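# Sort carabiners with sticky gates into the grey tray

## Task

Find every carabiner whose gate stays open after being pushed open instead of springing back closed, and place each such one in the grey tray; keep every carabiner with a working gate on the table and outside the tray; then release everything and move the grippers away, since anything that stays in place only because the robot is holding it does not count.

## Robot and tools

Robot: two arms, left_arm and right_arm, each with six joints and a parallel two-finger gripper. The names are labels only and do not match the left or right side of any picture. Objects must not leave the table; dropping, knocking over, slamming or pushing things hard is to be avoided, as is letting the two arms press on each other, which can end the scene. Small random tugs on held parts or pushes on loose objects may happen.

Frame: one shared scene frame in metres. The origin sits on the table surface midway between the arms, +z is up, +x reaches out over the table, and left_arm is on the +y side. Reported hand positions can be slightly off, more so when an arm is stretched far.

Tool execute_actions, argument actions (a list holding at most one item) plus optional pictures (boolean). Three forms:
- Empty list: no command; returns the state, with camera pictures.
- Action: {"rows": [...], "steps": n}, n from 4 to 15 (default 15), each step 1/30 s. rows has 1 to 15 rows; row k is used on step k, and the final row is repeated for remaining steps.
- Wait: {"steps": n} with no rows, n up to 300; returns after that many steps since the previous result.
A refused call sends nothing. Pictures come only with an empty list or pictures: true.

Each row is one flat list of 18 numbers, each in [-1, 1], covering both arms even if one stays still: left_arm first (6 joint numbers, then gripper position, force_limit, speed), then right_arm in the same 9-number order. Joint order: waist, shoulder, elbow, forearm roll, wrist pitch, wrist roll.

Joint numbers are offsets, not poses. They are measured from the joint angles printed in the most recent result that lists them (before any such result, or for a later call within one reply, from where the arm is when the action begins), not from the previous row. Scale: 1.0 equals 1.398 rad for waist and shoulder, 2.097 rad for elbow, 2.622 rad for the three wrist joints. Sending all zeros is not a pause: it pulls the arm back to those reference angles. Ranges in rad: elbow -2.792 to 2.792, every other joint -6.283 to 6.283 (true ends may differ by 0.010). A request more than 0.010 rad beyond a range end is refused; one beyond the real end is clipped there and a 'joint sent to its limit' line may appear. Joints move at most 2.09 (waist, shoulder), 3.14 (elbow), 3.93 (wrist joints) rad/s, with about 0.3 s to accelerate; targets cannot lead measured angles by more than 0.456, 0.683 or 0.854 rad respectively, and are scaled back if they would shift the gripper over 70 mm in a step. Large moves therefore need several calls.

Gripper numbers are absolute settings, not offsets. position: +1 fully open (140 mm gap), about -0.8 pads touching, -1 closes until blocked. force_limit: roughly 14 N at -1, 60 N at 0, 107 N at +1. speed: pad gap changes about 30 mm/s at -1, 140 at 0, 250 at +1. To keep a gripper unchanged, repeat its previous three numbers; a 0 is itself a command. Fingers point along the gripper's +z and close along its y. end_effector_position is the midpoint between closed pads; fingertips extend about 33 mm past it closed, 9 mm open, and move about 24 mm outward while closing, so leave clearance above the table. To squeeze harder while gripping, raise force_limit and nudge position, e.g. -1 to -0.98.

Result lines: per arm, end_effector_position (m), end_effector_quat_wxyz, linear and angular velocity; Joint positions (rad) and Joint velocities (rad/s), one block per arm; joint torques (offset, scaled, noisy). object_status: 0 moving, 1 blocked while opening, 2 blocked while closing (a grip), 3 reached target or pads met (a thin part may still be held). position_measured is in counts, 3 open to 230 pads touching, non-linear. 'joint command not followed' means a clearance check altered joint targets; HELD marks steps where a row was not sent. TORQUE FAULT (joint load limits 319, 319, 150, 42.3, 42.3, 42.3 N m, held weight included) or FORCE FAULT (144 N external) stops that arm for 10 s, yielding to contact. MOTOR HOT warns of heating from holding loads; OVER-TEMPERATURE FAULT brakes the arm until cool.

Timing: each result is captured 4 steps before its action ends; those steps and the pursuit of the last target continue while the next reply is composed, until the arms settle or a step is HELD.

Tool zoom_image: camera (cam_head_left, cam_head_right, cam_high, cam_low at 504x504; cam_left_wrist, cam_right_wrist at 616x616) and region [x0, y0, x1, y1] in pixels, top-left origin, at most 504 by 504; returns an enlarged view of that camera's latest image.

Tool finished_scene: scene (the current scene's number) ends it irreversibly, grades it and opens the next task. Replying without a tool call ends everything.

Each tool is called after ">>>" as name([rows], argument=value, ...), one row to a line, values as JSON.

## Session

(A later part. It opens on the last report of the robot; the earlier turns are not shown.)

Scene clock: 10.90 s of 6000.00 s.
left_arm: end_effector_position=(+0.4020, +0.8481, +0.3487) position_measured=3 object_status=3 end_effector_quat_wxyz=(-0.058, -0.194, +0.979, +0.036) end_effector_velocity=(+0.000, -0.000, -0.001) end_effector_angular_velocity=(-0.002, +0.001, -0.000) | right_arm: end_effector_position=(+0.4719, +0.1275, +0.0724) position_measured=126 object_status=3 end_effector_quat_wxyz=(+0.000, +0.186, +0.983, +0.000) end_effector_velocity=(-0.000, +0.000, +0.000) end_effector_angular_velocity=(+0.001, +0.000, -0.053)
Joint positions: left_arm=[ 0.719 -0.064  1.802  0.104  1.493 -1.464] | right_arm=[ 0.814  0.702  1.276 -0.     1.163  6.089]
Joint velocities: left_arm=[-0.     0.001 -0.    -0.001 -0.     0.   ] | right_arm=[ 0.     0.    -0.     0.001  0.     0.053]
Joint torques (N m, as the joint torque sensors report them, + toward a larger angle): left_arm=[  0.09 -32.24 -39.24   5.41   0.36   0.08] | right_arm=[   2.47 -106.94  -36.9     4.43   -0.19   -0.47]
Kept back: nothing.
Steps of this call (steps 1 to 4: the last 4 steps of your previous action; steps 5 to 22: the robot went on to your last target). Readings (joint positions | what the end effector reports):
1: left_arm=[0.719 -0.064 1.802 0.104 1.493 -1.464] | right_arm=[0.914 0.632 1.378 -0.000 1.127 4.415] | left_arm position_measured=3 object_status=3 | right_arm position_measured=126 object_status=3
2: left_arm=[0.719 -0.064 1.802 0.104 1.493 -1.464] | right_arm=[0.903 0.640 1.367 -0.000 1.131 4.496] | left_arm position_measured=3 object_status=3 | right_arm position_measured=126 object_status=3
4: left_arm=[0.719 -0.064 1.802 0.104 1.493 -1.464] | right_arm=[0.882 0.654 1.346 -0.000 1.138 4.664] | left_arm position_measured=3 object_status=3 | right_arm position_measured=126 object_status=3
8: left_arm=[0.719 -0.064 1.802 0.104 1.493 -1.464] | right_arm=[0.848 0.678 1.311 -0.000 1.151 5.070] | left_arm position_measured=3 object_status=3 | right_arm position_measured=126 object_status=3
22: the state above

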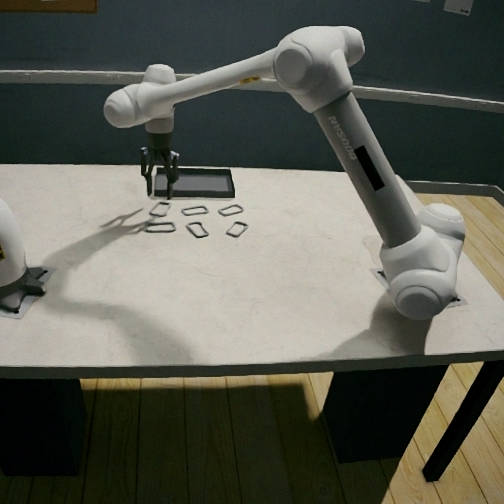

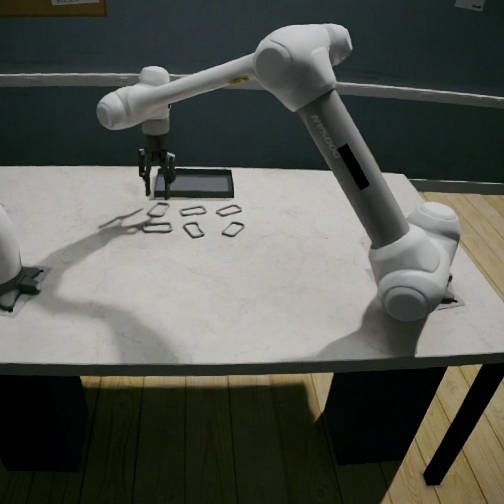

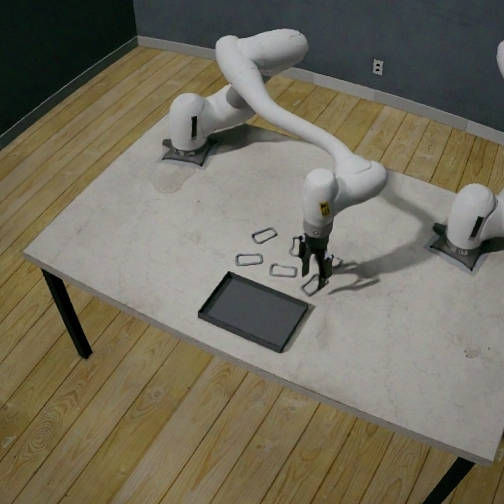

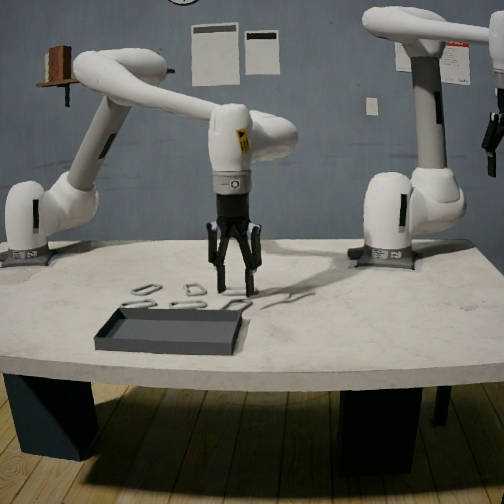

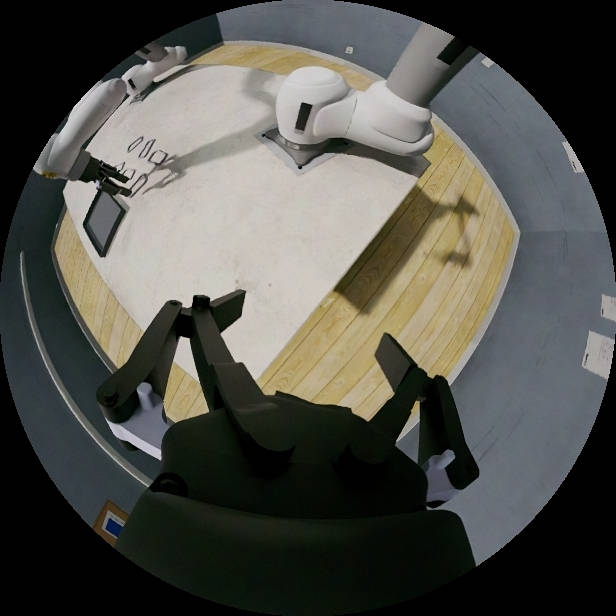

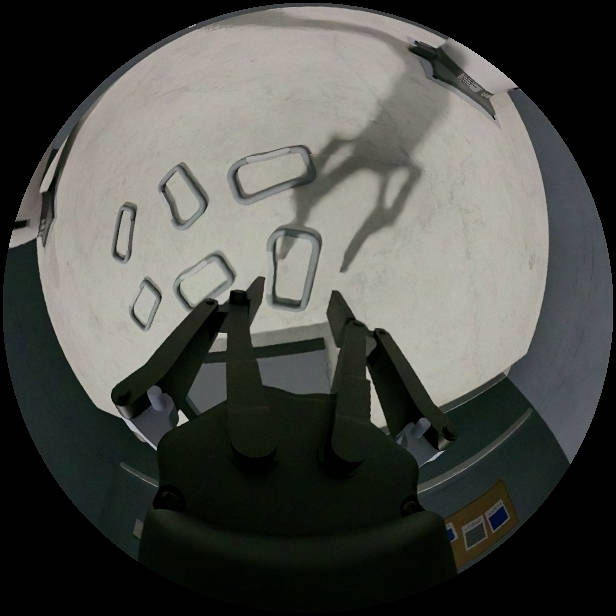

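>>> execute_actions([
  {"rows":[[0,0,0,0,0,0,1,0,0,0.0089,-0.0137,0.0162,0,-0.0056,0.0125,0.03,0,0.3],[0,0,0,0,0,0,1,0,0,0.0089,-0.0137,0.0162,0,-0.0056,0.0125,0.03,0,0.3],[0,0,0,0,0,0,1,0,0,0.0089,-0.0137,0.0162,0,-0.0056,0.0125,0.03,0,0.3],[0,0,0,0,0,0,1,0,0,0.0089,-0.0137,0.0162,0,-0.0056,0.0125,0.03,0,0.3],[0,0,0,0,0,0,1,0,0,0.0089,-0.0137,0.0162,0,-0.0056,0.0125,0.03,0,0.3],[0,0,0,0,0,0,1,0,0,0.0089,0.0021,0.0281,0,-0.0236,0.0125,0.03,0,0.3]],"steps":15},
])

>>> execute_actions([
  {"rows":[[0,0,0,0,0,0,1,0,0,0,0,0,0,0,0,-0.33,-0.3,0]],"steps":15},
], pictures=true)

>>> zoom_image(camera="cam_right_wrist", region=[200, 180, 420, 400])

>>> execute_actions([
  {"rows":[[0,0,0,0,0,0,1,0,0,0,0,0,0,0,0,0.03,0,0.3]],"steps":15},
], pictures=true)

>>> zoom_image(camera="cam_right_wrist", region=[200, 180, 420, 400])

Scene clock: 11.83 s of 6000.00 s.
left_arm: end_effector_position=(+0.4020, +0.8481, +0.3487) position_measured=3 object_status=3 end_effector_quat_wxyz=(-0.058, -0.194, +0.979, +0.036) end_effector_velocity=(-0.000, +0.000, +0.001) end_effector_angular_velocity=(-0.000, -0.001, +0.003) | right_arm: end_effector_position=(+0.4554, +0.1220, +0.0437) position_measured=126 object_status=3 end_effector_quat_wxyz=(+0.000, +0.196, +0.981, +0.000) end_effector_velocity=(-0.002, +0.002, -0.053) end_effector_angular_velocity=(+0.009, -0.005, -0.002)
Joint positions: left_arm=[ 0.719 -0.064  1.802  0.104  1.493 -1.464] | right_arm=[ 0.826  0.702  1.331 -0.     1.107  6.122]
Joint velocities: left_arm=[ 0.001 -0.001 -0.    -0.001  0.    -0.001] | right_arm=[ 0.003  0.035  0.043 -0.    -0.088  0.005]
Joint torques (N m, as the joint torque sensors report them, + toward a larger angle): left_arm=[ -0.37 -31.84 -39.1    5.47   0.32   0.03] | right_arm=[   1.13 -114.78  -39.44    4.58    0.13   -0.61]
Steps of this call (steps 1 to 17: the robot went on to your last target; steps 18 to 28: the first 11 steps of this action). Readings (joint positions | what the end effector reports):
18: left_arm=[0.719 -0.064 1.802 0.104 1.493 -1.464] | right_arm=[0.814 0.702 1.276 -0.000 1.163 6.092] | left_arm position_measured=3 object_status=3 | right_arm position_measured=126 object_status=3
19: left_arm=[0.719 -0.064 1.802 0.104 1.493 -1.464] | right_arm=[0.815 0.699 1.280 -0.000 1.162 6.096] | left_arm position_measured=3 object_status=3 | right_arm position_measured=126 object_status=3
21: left_arm=[0.719 -0.064 1.802 0.104 1.493 -1.464] | right_arm=[0.822 0.689 1.298 -0.000 1.154 6.112] | left_arm position_measured=3 object_status=3 | right_arm position_measured=126 object_status=3
25: left_arm=[0.719 -0.064 1.802 0.104 1.493 -1.464] | right_arm=[0.826 0.691 1.318 -0.000 1.130 6.120] | left_arm position_measured=3 object_status=3 | right_arm position_measured=126 object_status=3
28: the state above

Scene clock: 12.33 s of 6000.00 s.
left_arm: end_effector_position=(+0.4020, +0.8481, +0.3487) position_measured=3 object_status=3 end_effector_quat_wxyz=(-0.058, -0.194, +0.979, +0.036) end_effector_velocity=(-0.000, +0.000, +0.000) end_effector_angular_velocity=(+0.001, +0.000, -0.001) | right_arm: end_effector_position=(+0.4553, +0.1222, +0.0409) position_measured=171 object_status=0 end_effector_quat_wxyz=(+0.000, +0.196, +0.981, +0.001) end_effector_velocity=(-0.000, +0.000, +0.001) end_effector_angular_velocity=(+0.000, -0.001, +0.001)
Joint positions: left_arm=[ 0.719 -0.064  1.802  0.104  1.493 -1.464] | right_arm=[ 0.827  0.704  1.334 -0.     1.102  6.122]
Joint velocities: left_arm=[-0.    -0.    -0.     0.001 -0.     0.001] | right_arm=[ 0.001 -0.001  0.    -0.001  0.     0.   ]
Joint torques (N m, as the joint torque sensors report them, + toward a larger angle): left_arm=[ -0.69 -31.43 -39.33   5.53   0.24   0.08] | right_arm=[  4.92 -55.39 -11.78   4.64  -3.11  -0.36]
Steps of this call (steps 1 to 4: the last 4 steps of your previous action; steps 5 to 15: the first 11 steps of this action, its rows measured from where the robot was after step 4). Readings (joint positions | what the end effector reports):
4: left_arm=[0.719 -0.064 1.802 0.104 1.493 -1.464] | right_arm=[0.827 0.704 1.334 -0.000 1.102 6.122] | left_arm position_measured=3 object_status=3 | right_arm position_measured=126 object_status=3
5: left_arm=[0.719 -0.064 1.802 0.104 1.493 -1.464] | right_arm=[0.827 0.704 1.334 -0.000 1.102 6.122] | left_arm position_measured=3 object_status=3 | right_arm position_measured=126 object_status=0
6: left_arm=[0.719 -0.064 1.802 0.104 1.493 -1.464] | right_arm=[0.827 0.704 1.334 -0.000 1.102 6.122] | left_arm position_measured=3 object_status=3 | right_arm position_measured=128 object_status=0
8: left_arm=[0.719 -0.064 1.802 0.104 1.493 -1.464] | right_arm=[0.827 0.704 1.334 -0.000 1.102 6.122] | left_arm position_measured=3 object_status=3 | right_arm position_measured=143 object_status=0
12: left_arm=[0.719 -0.064 1.802 0.104 1.493 -1.464] | right_arm=[0.827 0.704 1.334 -0.000 1.102 6.122] | left_arm position_measured=3 object_status=3 | right_arm position_measured=171 object_status=0
15: the state above

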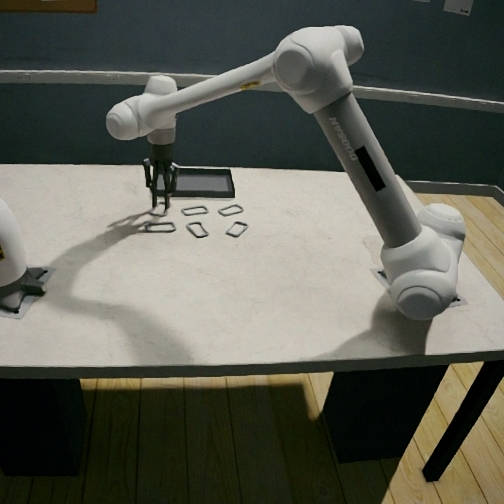

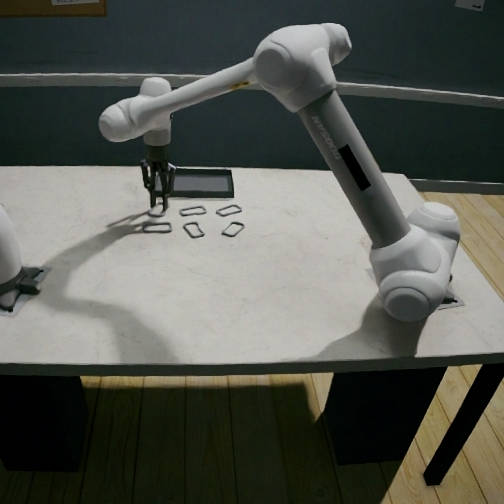

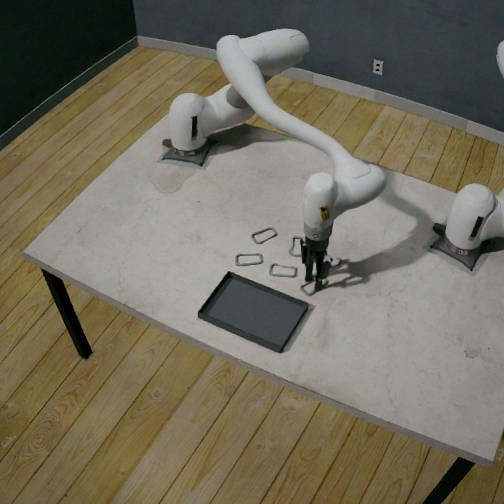

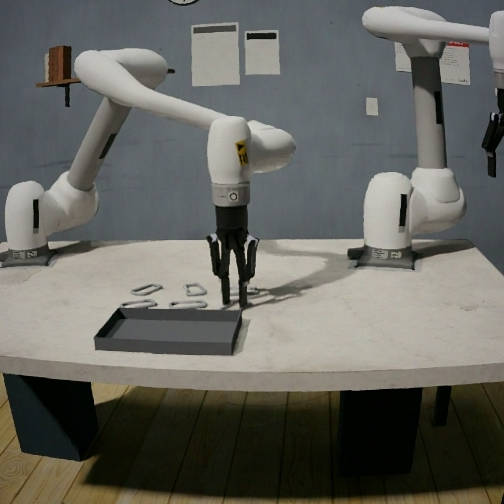

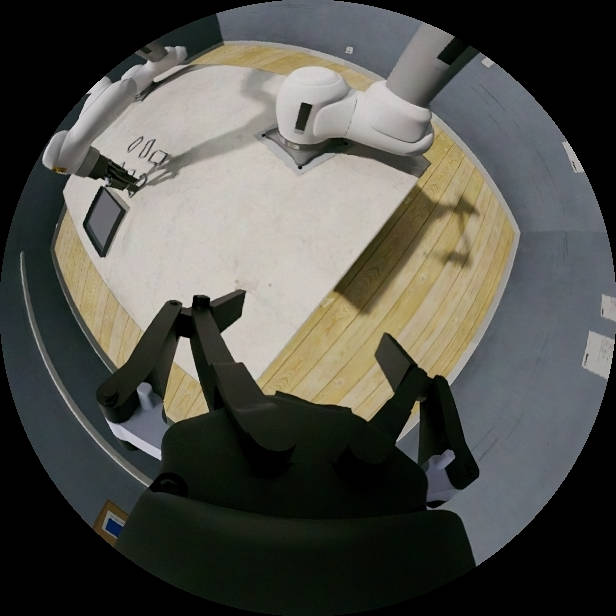

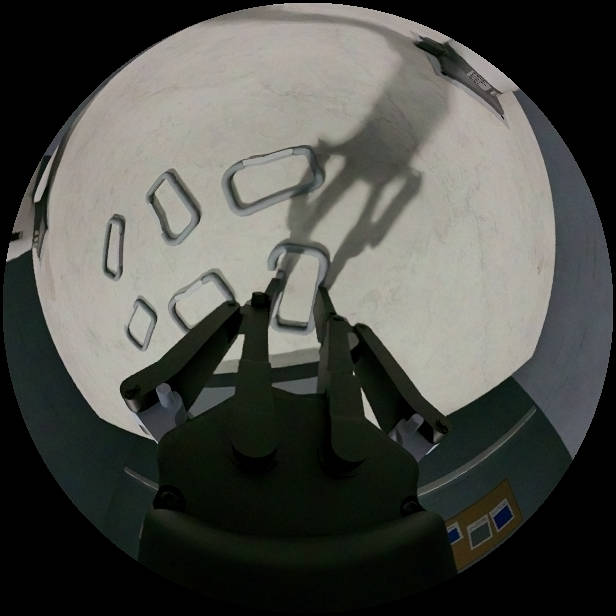

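Region (200, 180, 420, 400) of cam_right_wrist's 616x616 image, scaled by 2.291, with more detail than that image has.

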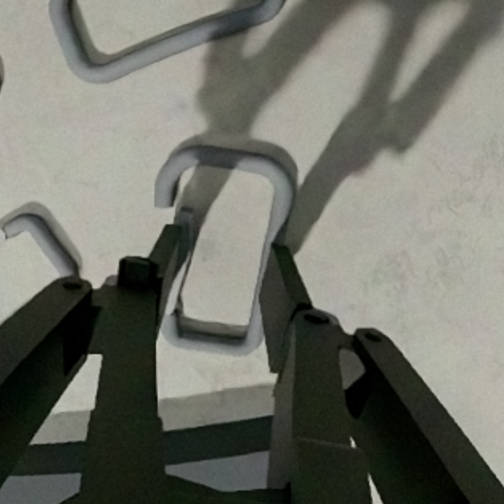

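Scene clock: 12.83 s of 6000.00 s.
left_arm: end_effector_position=(+0.4020, +0.8481, +0.3487) position_measured=3 object_status=3 end_effector_quat_wxyz=(-0.058, -0.194, +0.979, +0.036) end_effector_velocity=(+0.000, -0.000, +0.000) end_effector_angular_velocity=(+0.000, -0.000, -0.001) | right_arm: end_effector_position=(+0.4552, +0.1220, +0.0406) position_measured=126 object_status=0 end_effector_quat_wxyz=(+0.000, +0.196, +0.981, +0.000) end_effector_velocity=(-0.000, +0.000, -0.000) end_effector_angular_velocity=(-0.000, +0.001, -0.000)
Joint positions: left_arm=[ 0.719 -0.064  1.802  0.104  1.493 -1.464] | right_arm=[ 0.827  0.704  1.334 -0.     1.102  6.122]
Joint velocities: left_arm=[-0. -0. -0.  0. -0.  0.] | right_arm=[ 0.     0.001 -0.     0.     0.    -0.   ]
Joint torques (N m, as the joint torque sensors report them, + toward a larger angle): left_arm=[ -0.05 -31.75 -39.2    5.43   0.3   -0.04] | right_arm=[   2.95 -106.11  -35.15    3.82   -0.16   -0.18]
Steps of this call (steps 1 to 4: the last 4 steps of your previous action; steps 5 to 15: the first 11 steps of this action, its rows measured from where the robot was after step 4). Readings (joint positions | what the end effector reports):
4: left_arm=[0.719 -0.064 1.802 0.104 1.493 -1.464] | right_arm=[0.827 0.704 1.334 -0.000 1.102 6.122] | left_arm position_measured=3 object_status=3 | right_arm position_measured=171 object_status=3
5: left_arm=[0.719 -0.064 1.802 0.104 1.493 -1.464] | right_arm=[0.827 0.704 1.334 -0.000 1.102 6.122] | left_arm position_measured=3 object_status=3 | right_arm position_measured=171 object_status=0
6: left_arm=[0.719 -0.064 1.802 0.104 1.493 -1.464] | right_arm=[0.827 0.704 1.334 -0.000 1.102 6.122] | left_arm position_measured=3 object_status=3 | right_arm position_measured=168 object_status=0
8: left_arm=[0.719 -0.064 1.802 0.104 1.493 -1.464] | right_arm=[0.827 0.704 1.335 -0.000 1.102 6.122] | left_arm position_measured=3 object_status=3 | right_arm position_measured=149 object_status=0
12: left_arm=[0.719 -0.064 1.802 0.104 1.493 -1.464] | right_arm=[0.827 0.704 1.334 -0.000 1.102 6.122] | left_arm position_measured=3 object_status=3 | right_arm position_measured=126 object_status=0
15: the state above

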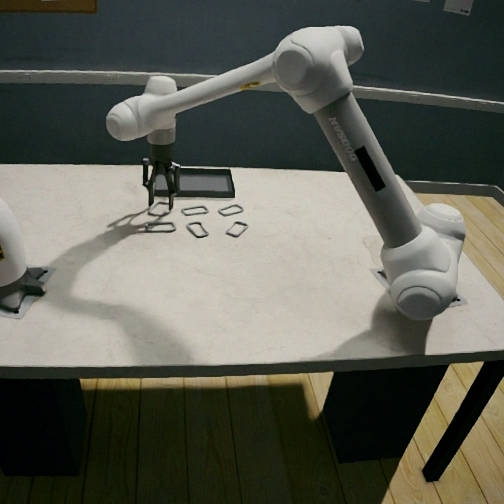

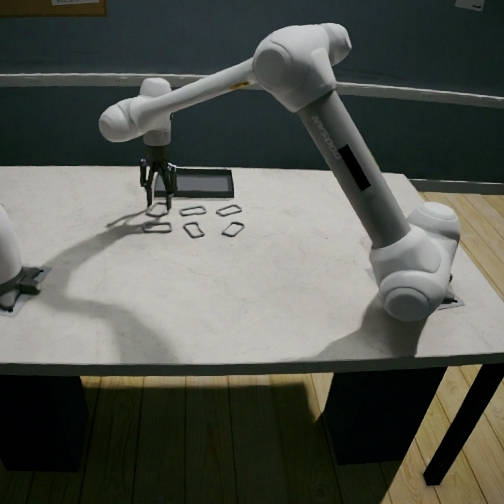

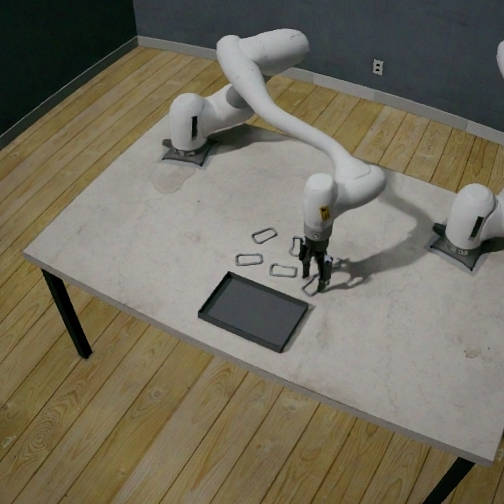

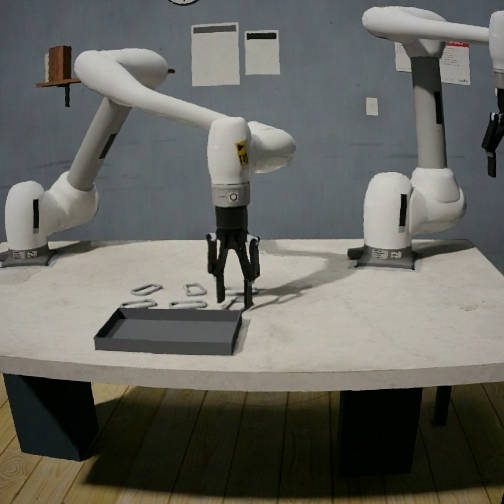

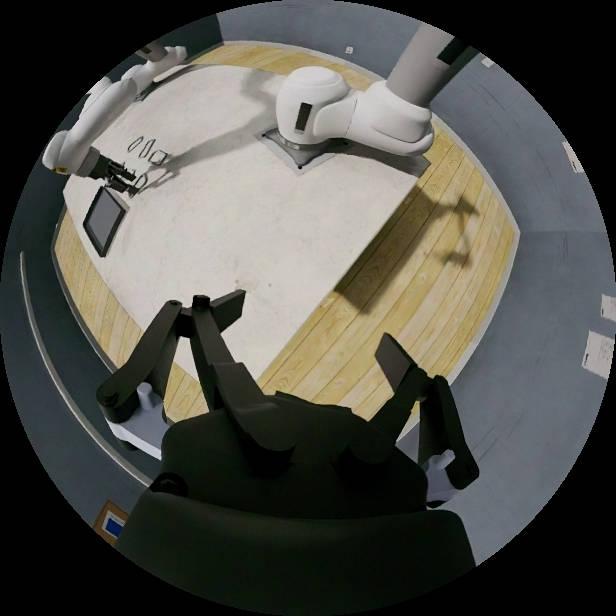

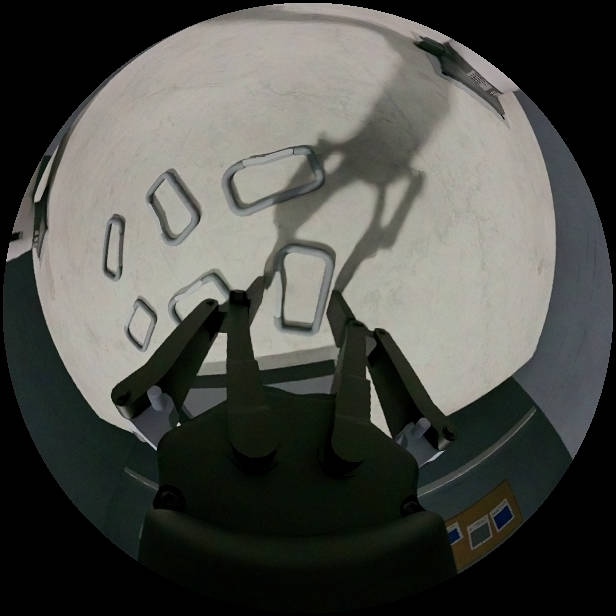

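Region (200, 180, 420, 400) of cam_right_wrist's 616x616 image, scaled by 2.291, with more detail than that image has.

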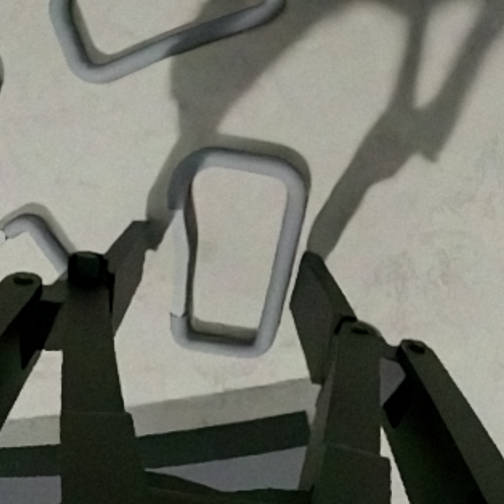

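>>> execute_actions([
  {"rows":[[0,0,0,0,0,0,1,0,0,0,-0.024,-0.016,0,0.0256,0,0.03,0,0.3],[0,0,0,0,0,0,1,0,0,0,-0.024,-0.016,0,0.0256,0,0.03,0,0.3],[0,0,0,0,0,0,1,0,0,0,-0.024,-0.016,0,0.0256,0,0.03,0,0.3],[0,0,0,0,0,0,1,0,0,0,-0.024,-0.016,0,0.0256,0,0.03,0,0.3],[0,0,0,0,0,0,1,0,0,0,-0.024,-0.016,0,0.0256,0,0.03,0,0.3],[0,0,0,0,0,0,1,0,0,-0.0622,-0.12,0.1089,0,-0.0225,-0.867,0.03,0,0.3]],"steps":15},
])

>>> execute_actions([
  {"steps":27},
], pictures=true)

>>> zoom_image(camera="cam_right_wrist", region=[200, 180, 420, 400])

Scene clock: 13.60 s of 6000.00 s.
left_arm: end_effector_position=(+0.4020, +0.8481, +0.3487) position_measured=3 object_status=3 end_effector_quat_wxyz=(-0.058, -0.194, +0.979, +0.036) end_effector_velocity=(-0.000, +0.001, +0.000) end_effector_angular_velocity=(+0.001, +0.000, +0.001) | right_arm: end_effector_position=(+0.4586, +0.0985, +0.0889) position_measured=126 object_status=3 end_effector_quat_wxyz=(+0.002, +0.118, +0.993, +0.005) end_effector_velocity=(+0.037, -0.289, -0.012) end_effector_angular_velocity=(+0.004, -0.027, +1.872)
Joint positions: left_arm=[ 0.719 -0.064  1.802  0.104  1.493 -1.464] | right_arm=[ 0.809  0.637  1.356 -0.     1.138  5.946]
Joint velocities: left_arm=[ 0.001 -0.     0.     0.001 -0.     0.   ] | right_arm=[-0.213 -0.347  0.622  0.    -0.293 -2.085]
Joint torques (N m, as the joint torque sensors report them, + toward a larger angle): left_arm=[ -0.18 -32.8  -38.99   5.44   0.31   0.01] | right_arm=[  -3.05 -105.32  -31.55    3.14    0.29   -0.18]
Steps of this call (steps 1 to 4: the last 4 steps of your previous action; steps 5 to 12: the robot went on to your last target; steps 13 to 23: the first 11 steps of this action). Readings (joint positions | what the end effector reports):
13: left_arm=[0.719 -0.064 1.802 0.104 1.493 -1.464] | right_arm=[0.827 0.704 1.334 -0.000 1.102 6.122] | left_arm position_measured=3 object_status=3 | right_arm position_measured=126 object_status=3
14: left_arm=[0.719 -0.064 1.802 0.104 1.493 -1.464] | right_arm=[0.827 0.701 1.331 -0.000 1.109 6.122] | left_arm position_measured=3 object_status=3 | right_arm position_measured=126 object_status=3
16: left_arm=[0.719 -0.064 1.802 0.104 1.493 -1.464] | right_arm=[0.827 0.684 1.313 -0.000 1.143 6.122] | left_arm position_measured=3 object_status=3 | right_arm position_measured=126 object_status=3
20: left_arm=[0.719 -0.064 1.802 0.104 1.493 -1.464] | right_arm=[0.824 0.666 1.312 -0.000 1.159 6.095] | left_arm position_measured=3 object_status=3 | right_arm position_measured=126 object_status=3
23: the state above

Scene clock: 14.50 s of 6000.00 s.
left_arm: end_effector_position=(+0.4020, +0.8481, +0.3487) position_measured=3 object_status=3 end_effector_quat_wxyz=(-0.058, -0.194, +0.979, +0.036) end_effector_velocity=(+0.000, -0.000, -0.001) end_effector_angular_velocity=(-0.001, +0.000, +0.001) | right_arm: end_effector_position=(+0.4609, -0.0007, +0.0712) position_measured=126 object_status=3 end_effector_quat_wxyz=(+0.000, +0.780, -0.625, +0.000) end_effector_velocity=(+0.000, -0.000, +0.001) end_effector_angular_velocity=(+0.001, -0.001, +0.011)
Joint positions: left_arm=[ 0.719 -0.064  1.802  0.104  1.493 -1.464] | right_arm=[ 0.74   0.536  1.562 -0.     1.043  3.85 ]
Joint velocities: left_arm=[ 0.     0.001 -0.    -0.001 -0.    -0.001] | right_arm=[-0.    -0.002  0.001 -0.    -0.    -0.011]
Joint torques (N m, as the joint torque sensors report them, + toward a larger angle): left_arm=[  0.23 -33.01 -39.08   5.41   0.28   0.01] | right_arm=[  4.37 -88.62 -33.95   3.91  -0.03  -0.23]
Kept back: nothing.
Steps of this call (steps 1 to 4: the last 4 steps of your previous action; steps 5 to 27: the robot went on to your last target). Readings (joint positions | what the end effector reports):
1: left_arm=[0.719 -0.064 1.802 0.104 1.493 -1.464] | right_arm=[0.801 0.626 1.379 -0.000 1.127 5.868] | left_arm position_measured=3 object_status=3 | right_arm position_measured=126 object_status=3
2: left_arm=[0.719 -0.064 1.802 0.104 1.493 -1.464] | right_arm=[0.794 0.615 1.402 -0.000 1.117 5.780] | left_arm position_measured=3 object_status=3 | right_arm position_measured=126 object_status=3
4: left_arm=[0.719 -0.064 1.802 0.104 1.493 -1.464] | right_arm=[0.780 0.595 1.444 -0.000 1.098 5.597] | left_arm position_measured=3 object_status=3 | right_arm position_measured=126 object_status=3
8: left_arm=[0.719 -0.064 1.802 0.104 1.493 -1.464] | right_arm=[0.758 0.563 1.508 -0.000 1.068 5.172] | left_arm position_measured=3 object_status=3 | right_arm position_measured=126 object_status=3
27: the state above

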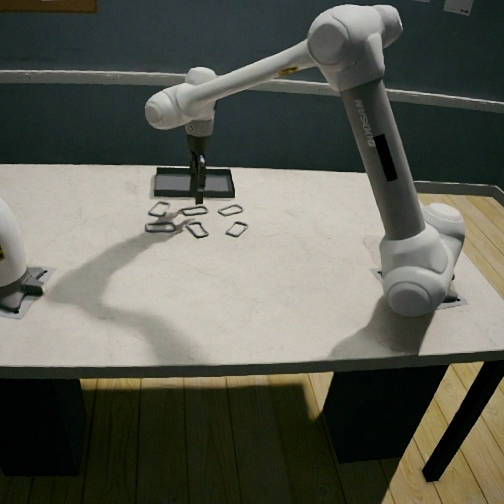

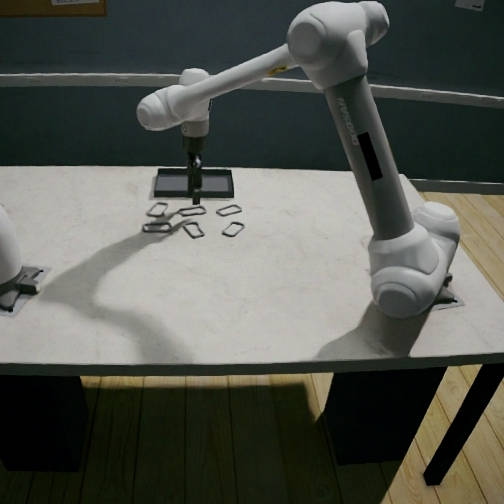

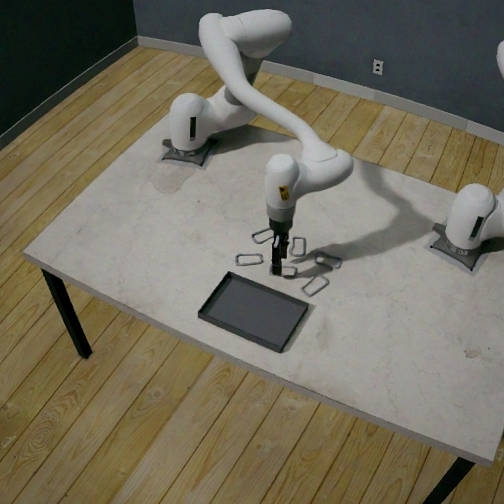

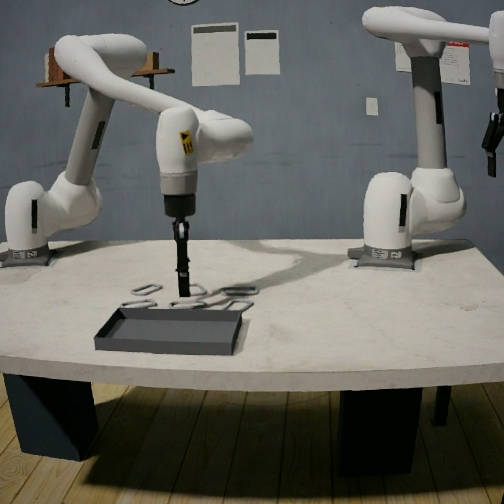

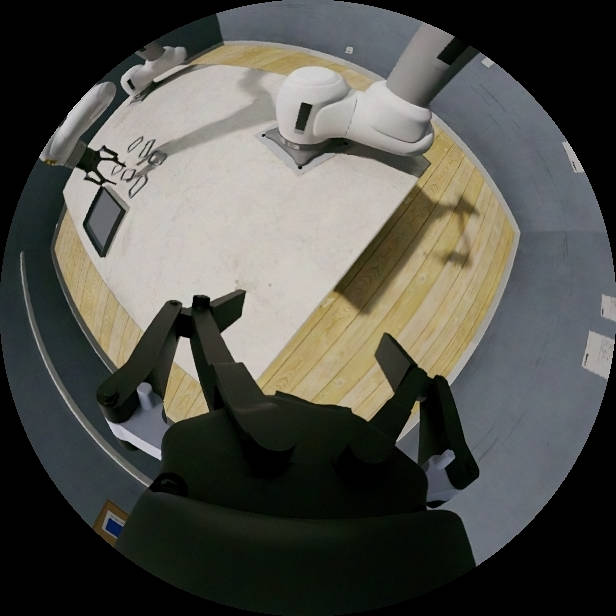

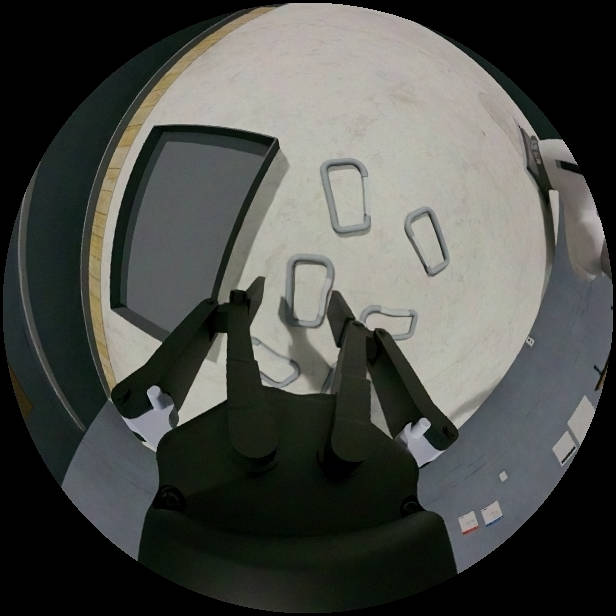

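Region (200, 180, 420, 400) of cam_right_wrist's 616x616 image, scaled by 2.291, with more detail than that image has.

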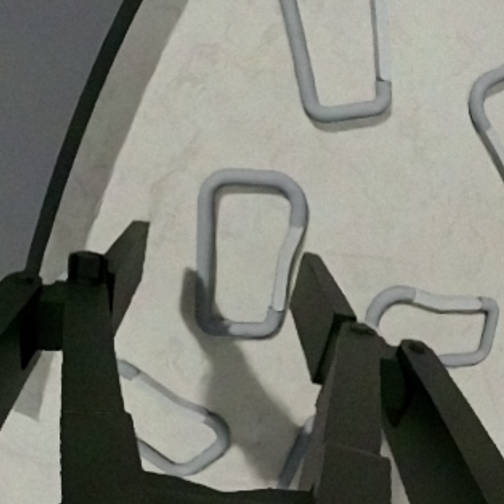

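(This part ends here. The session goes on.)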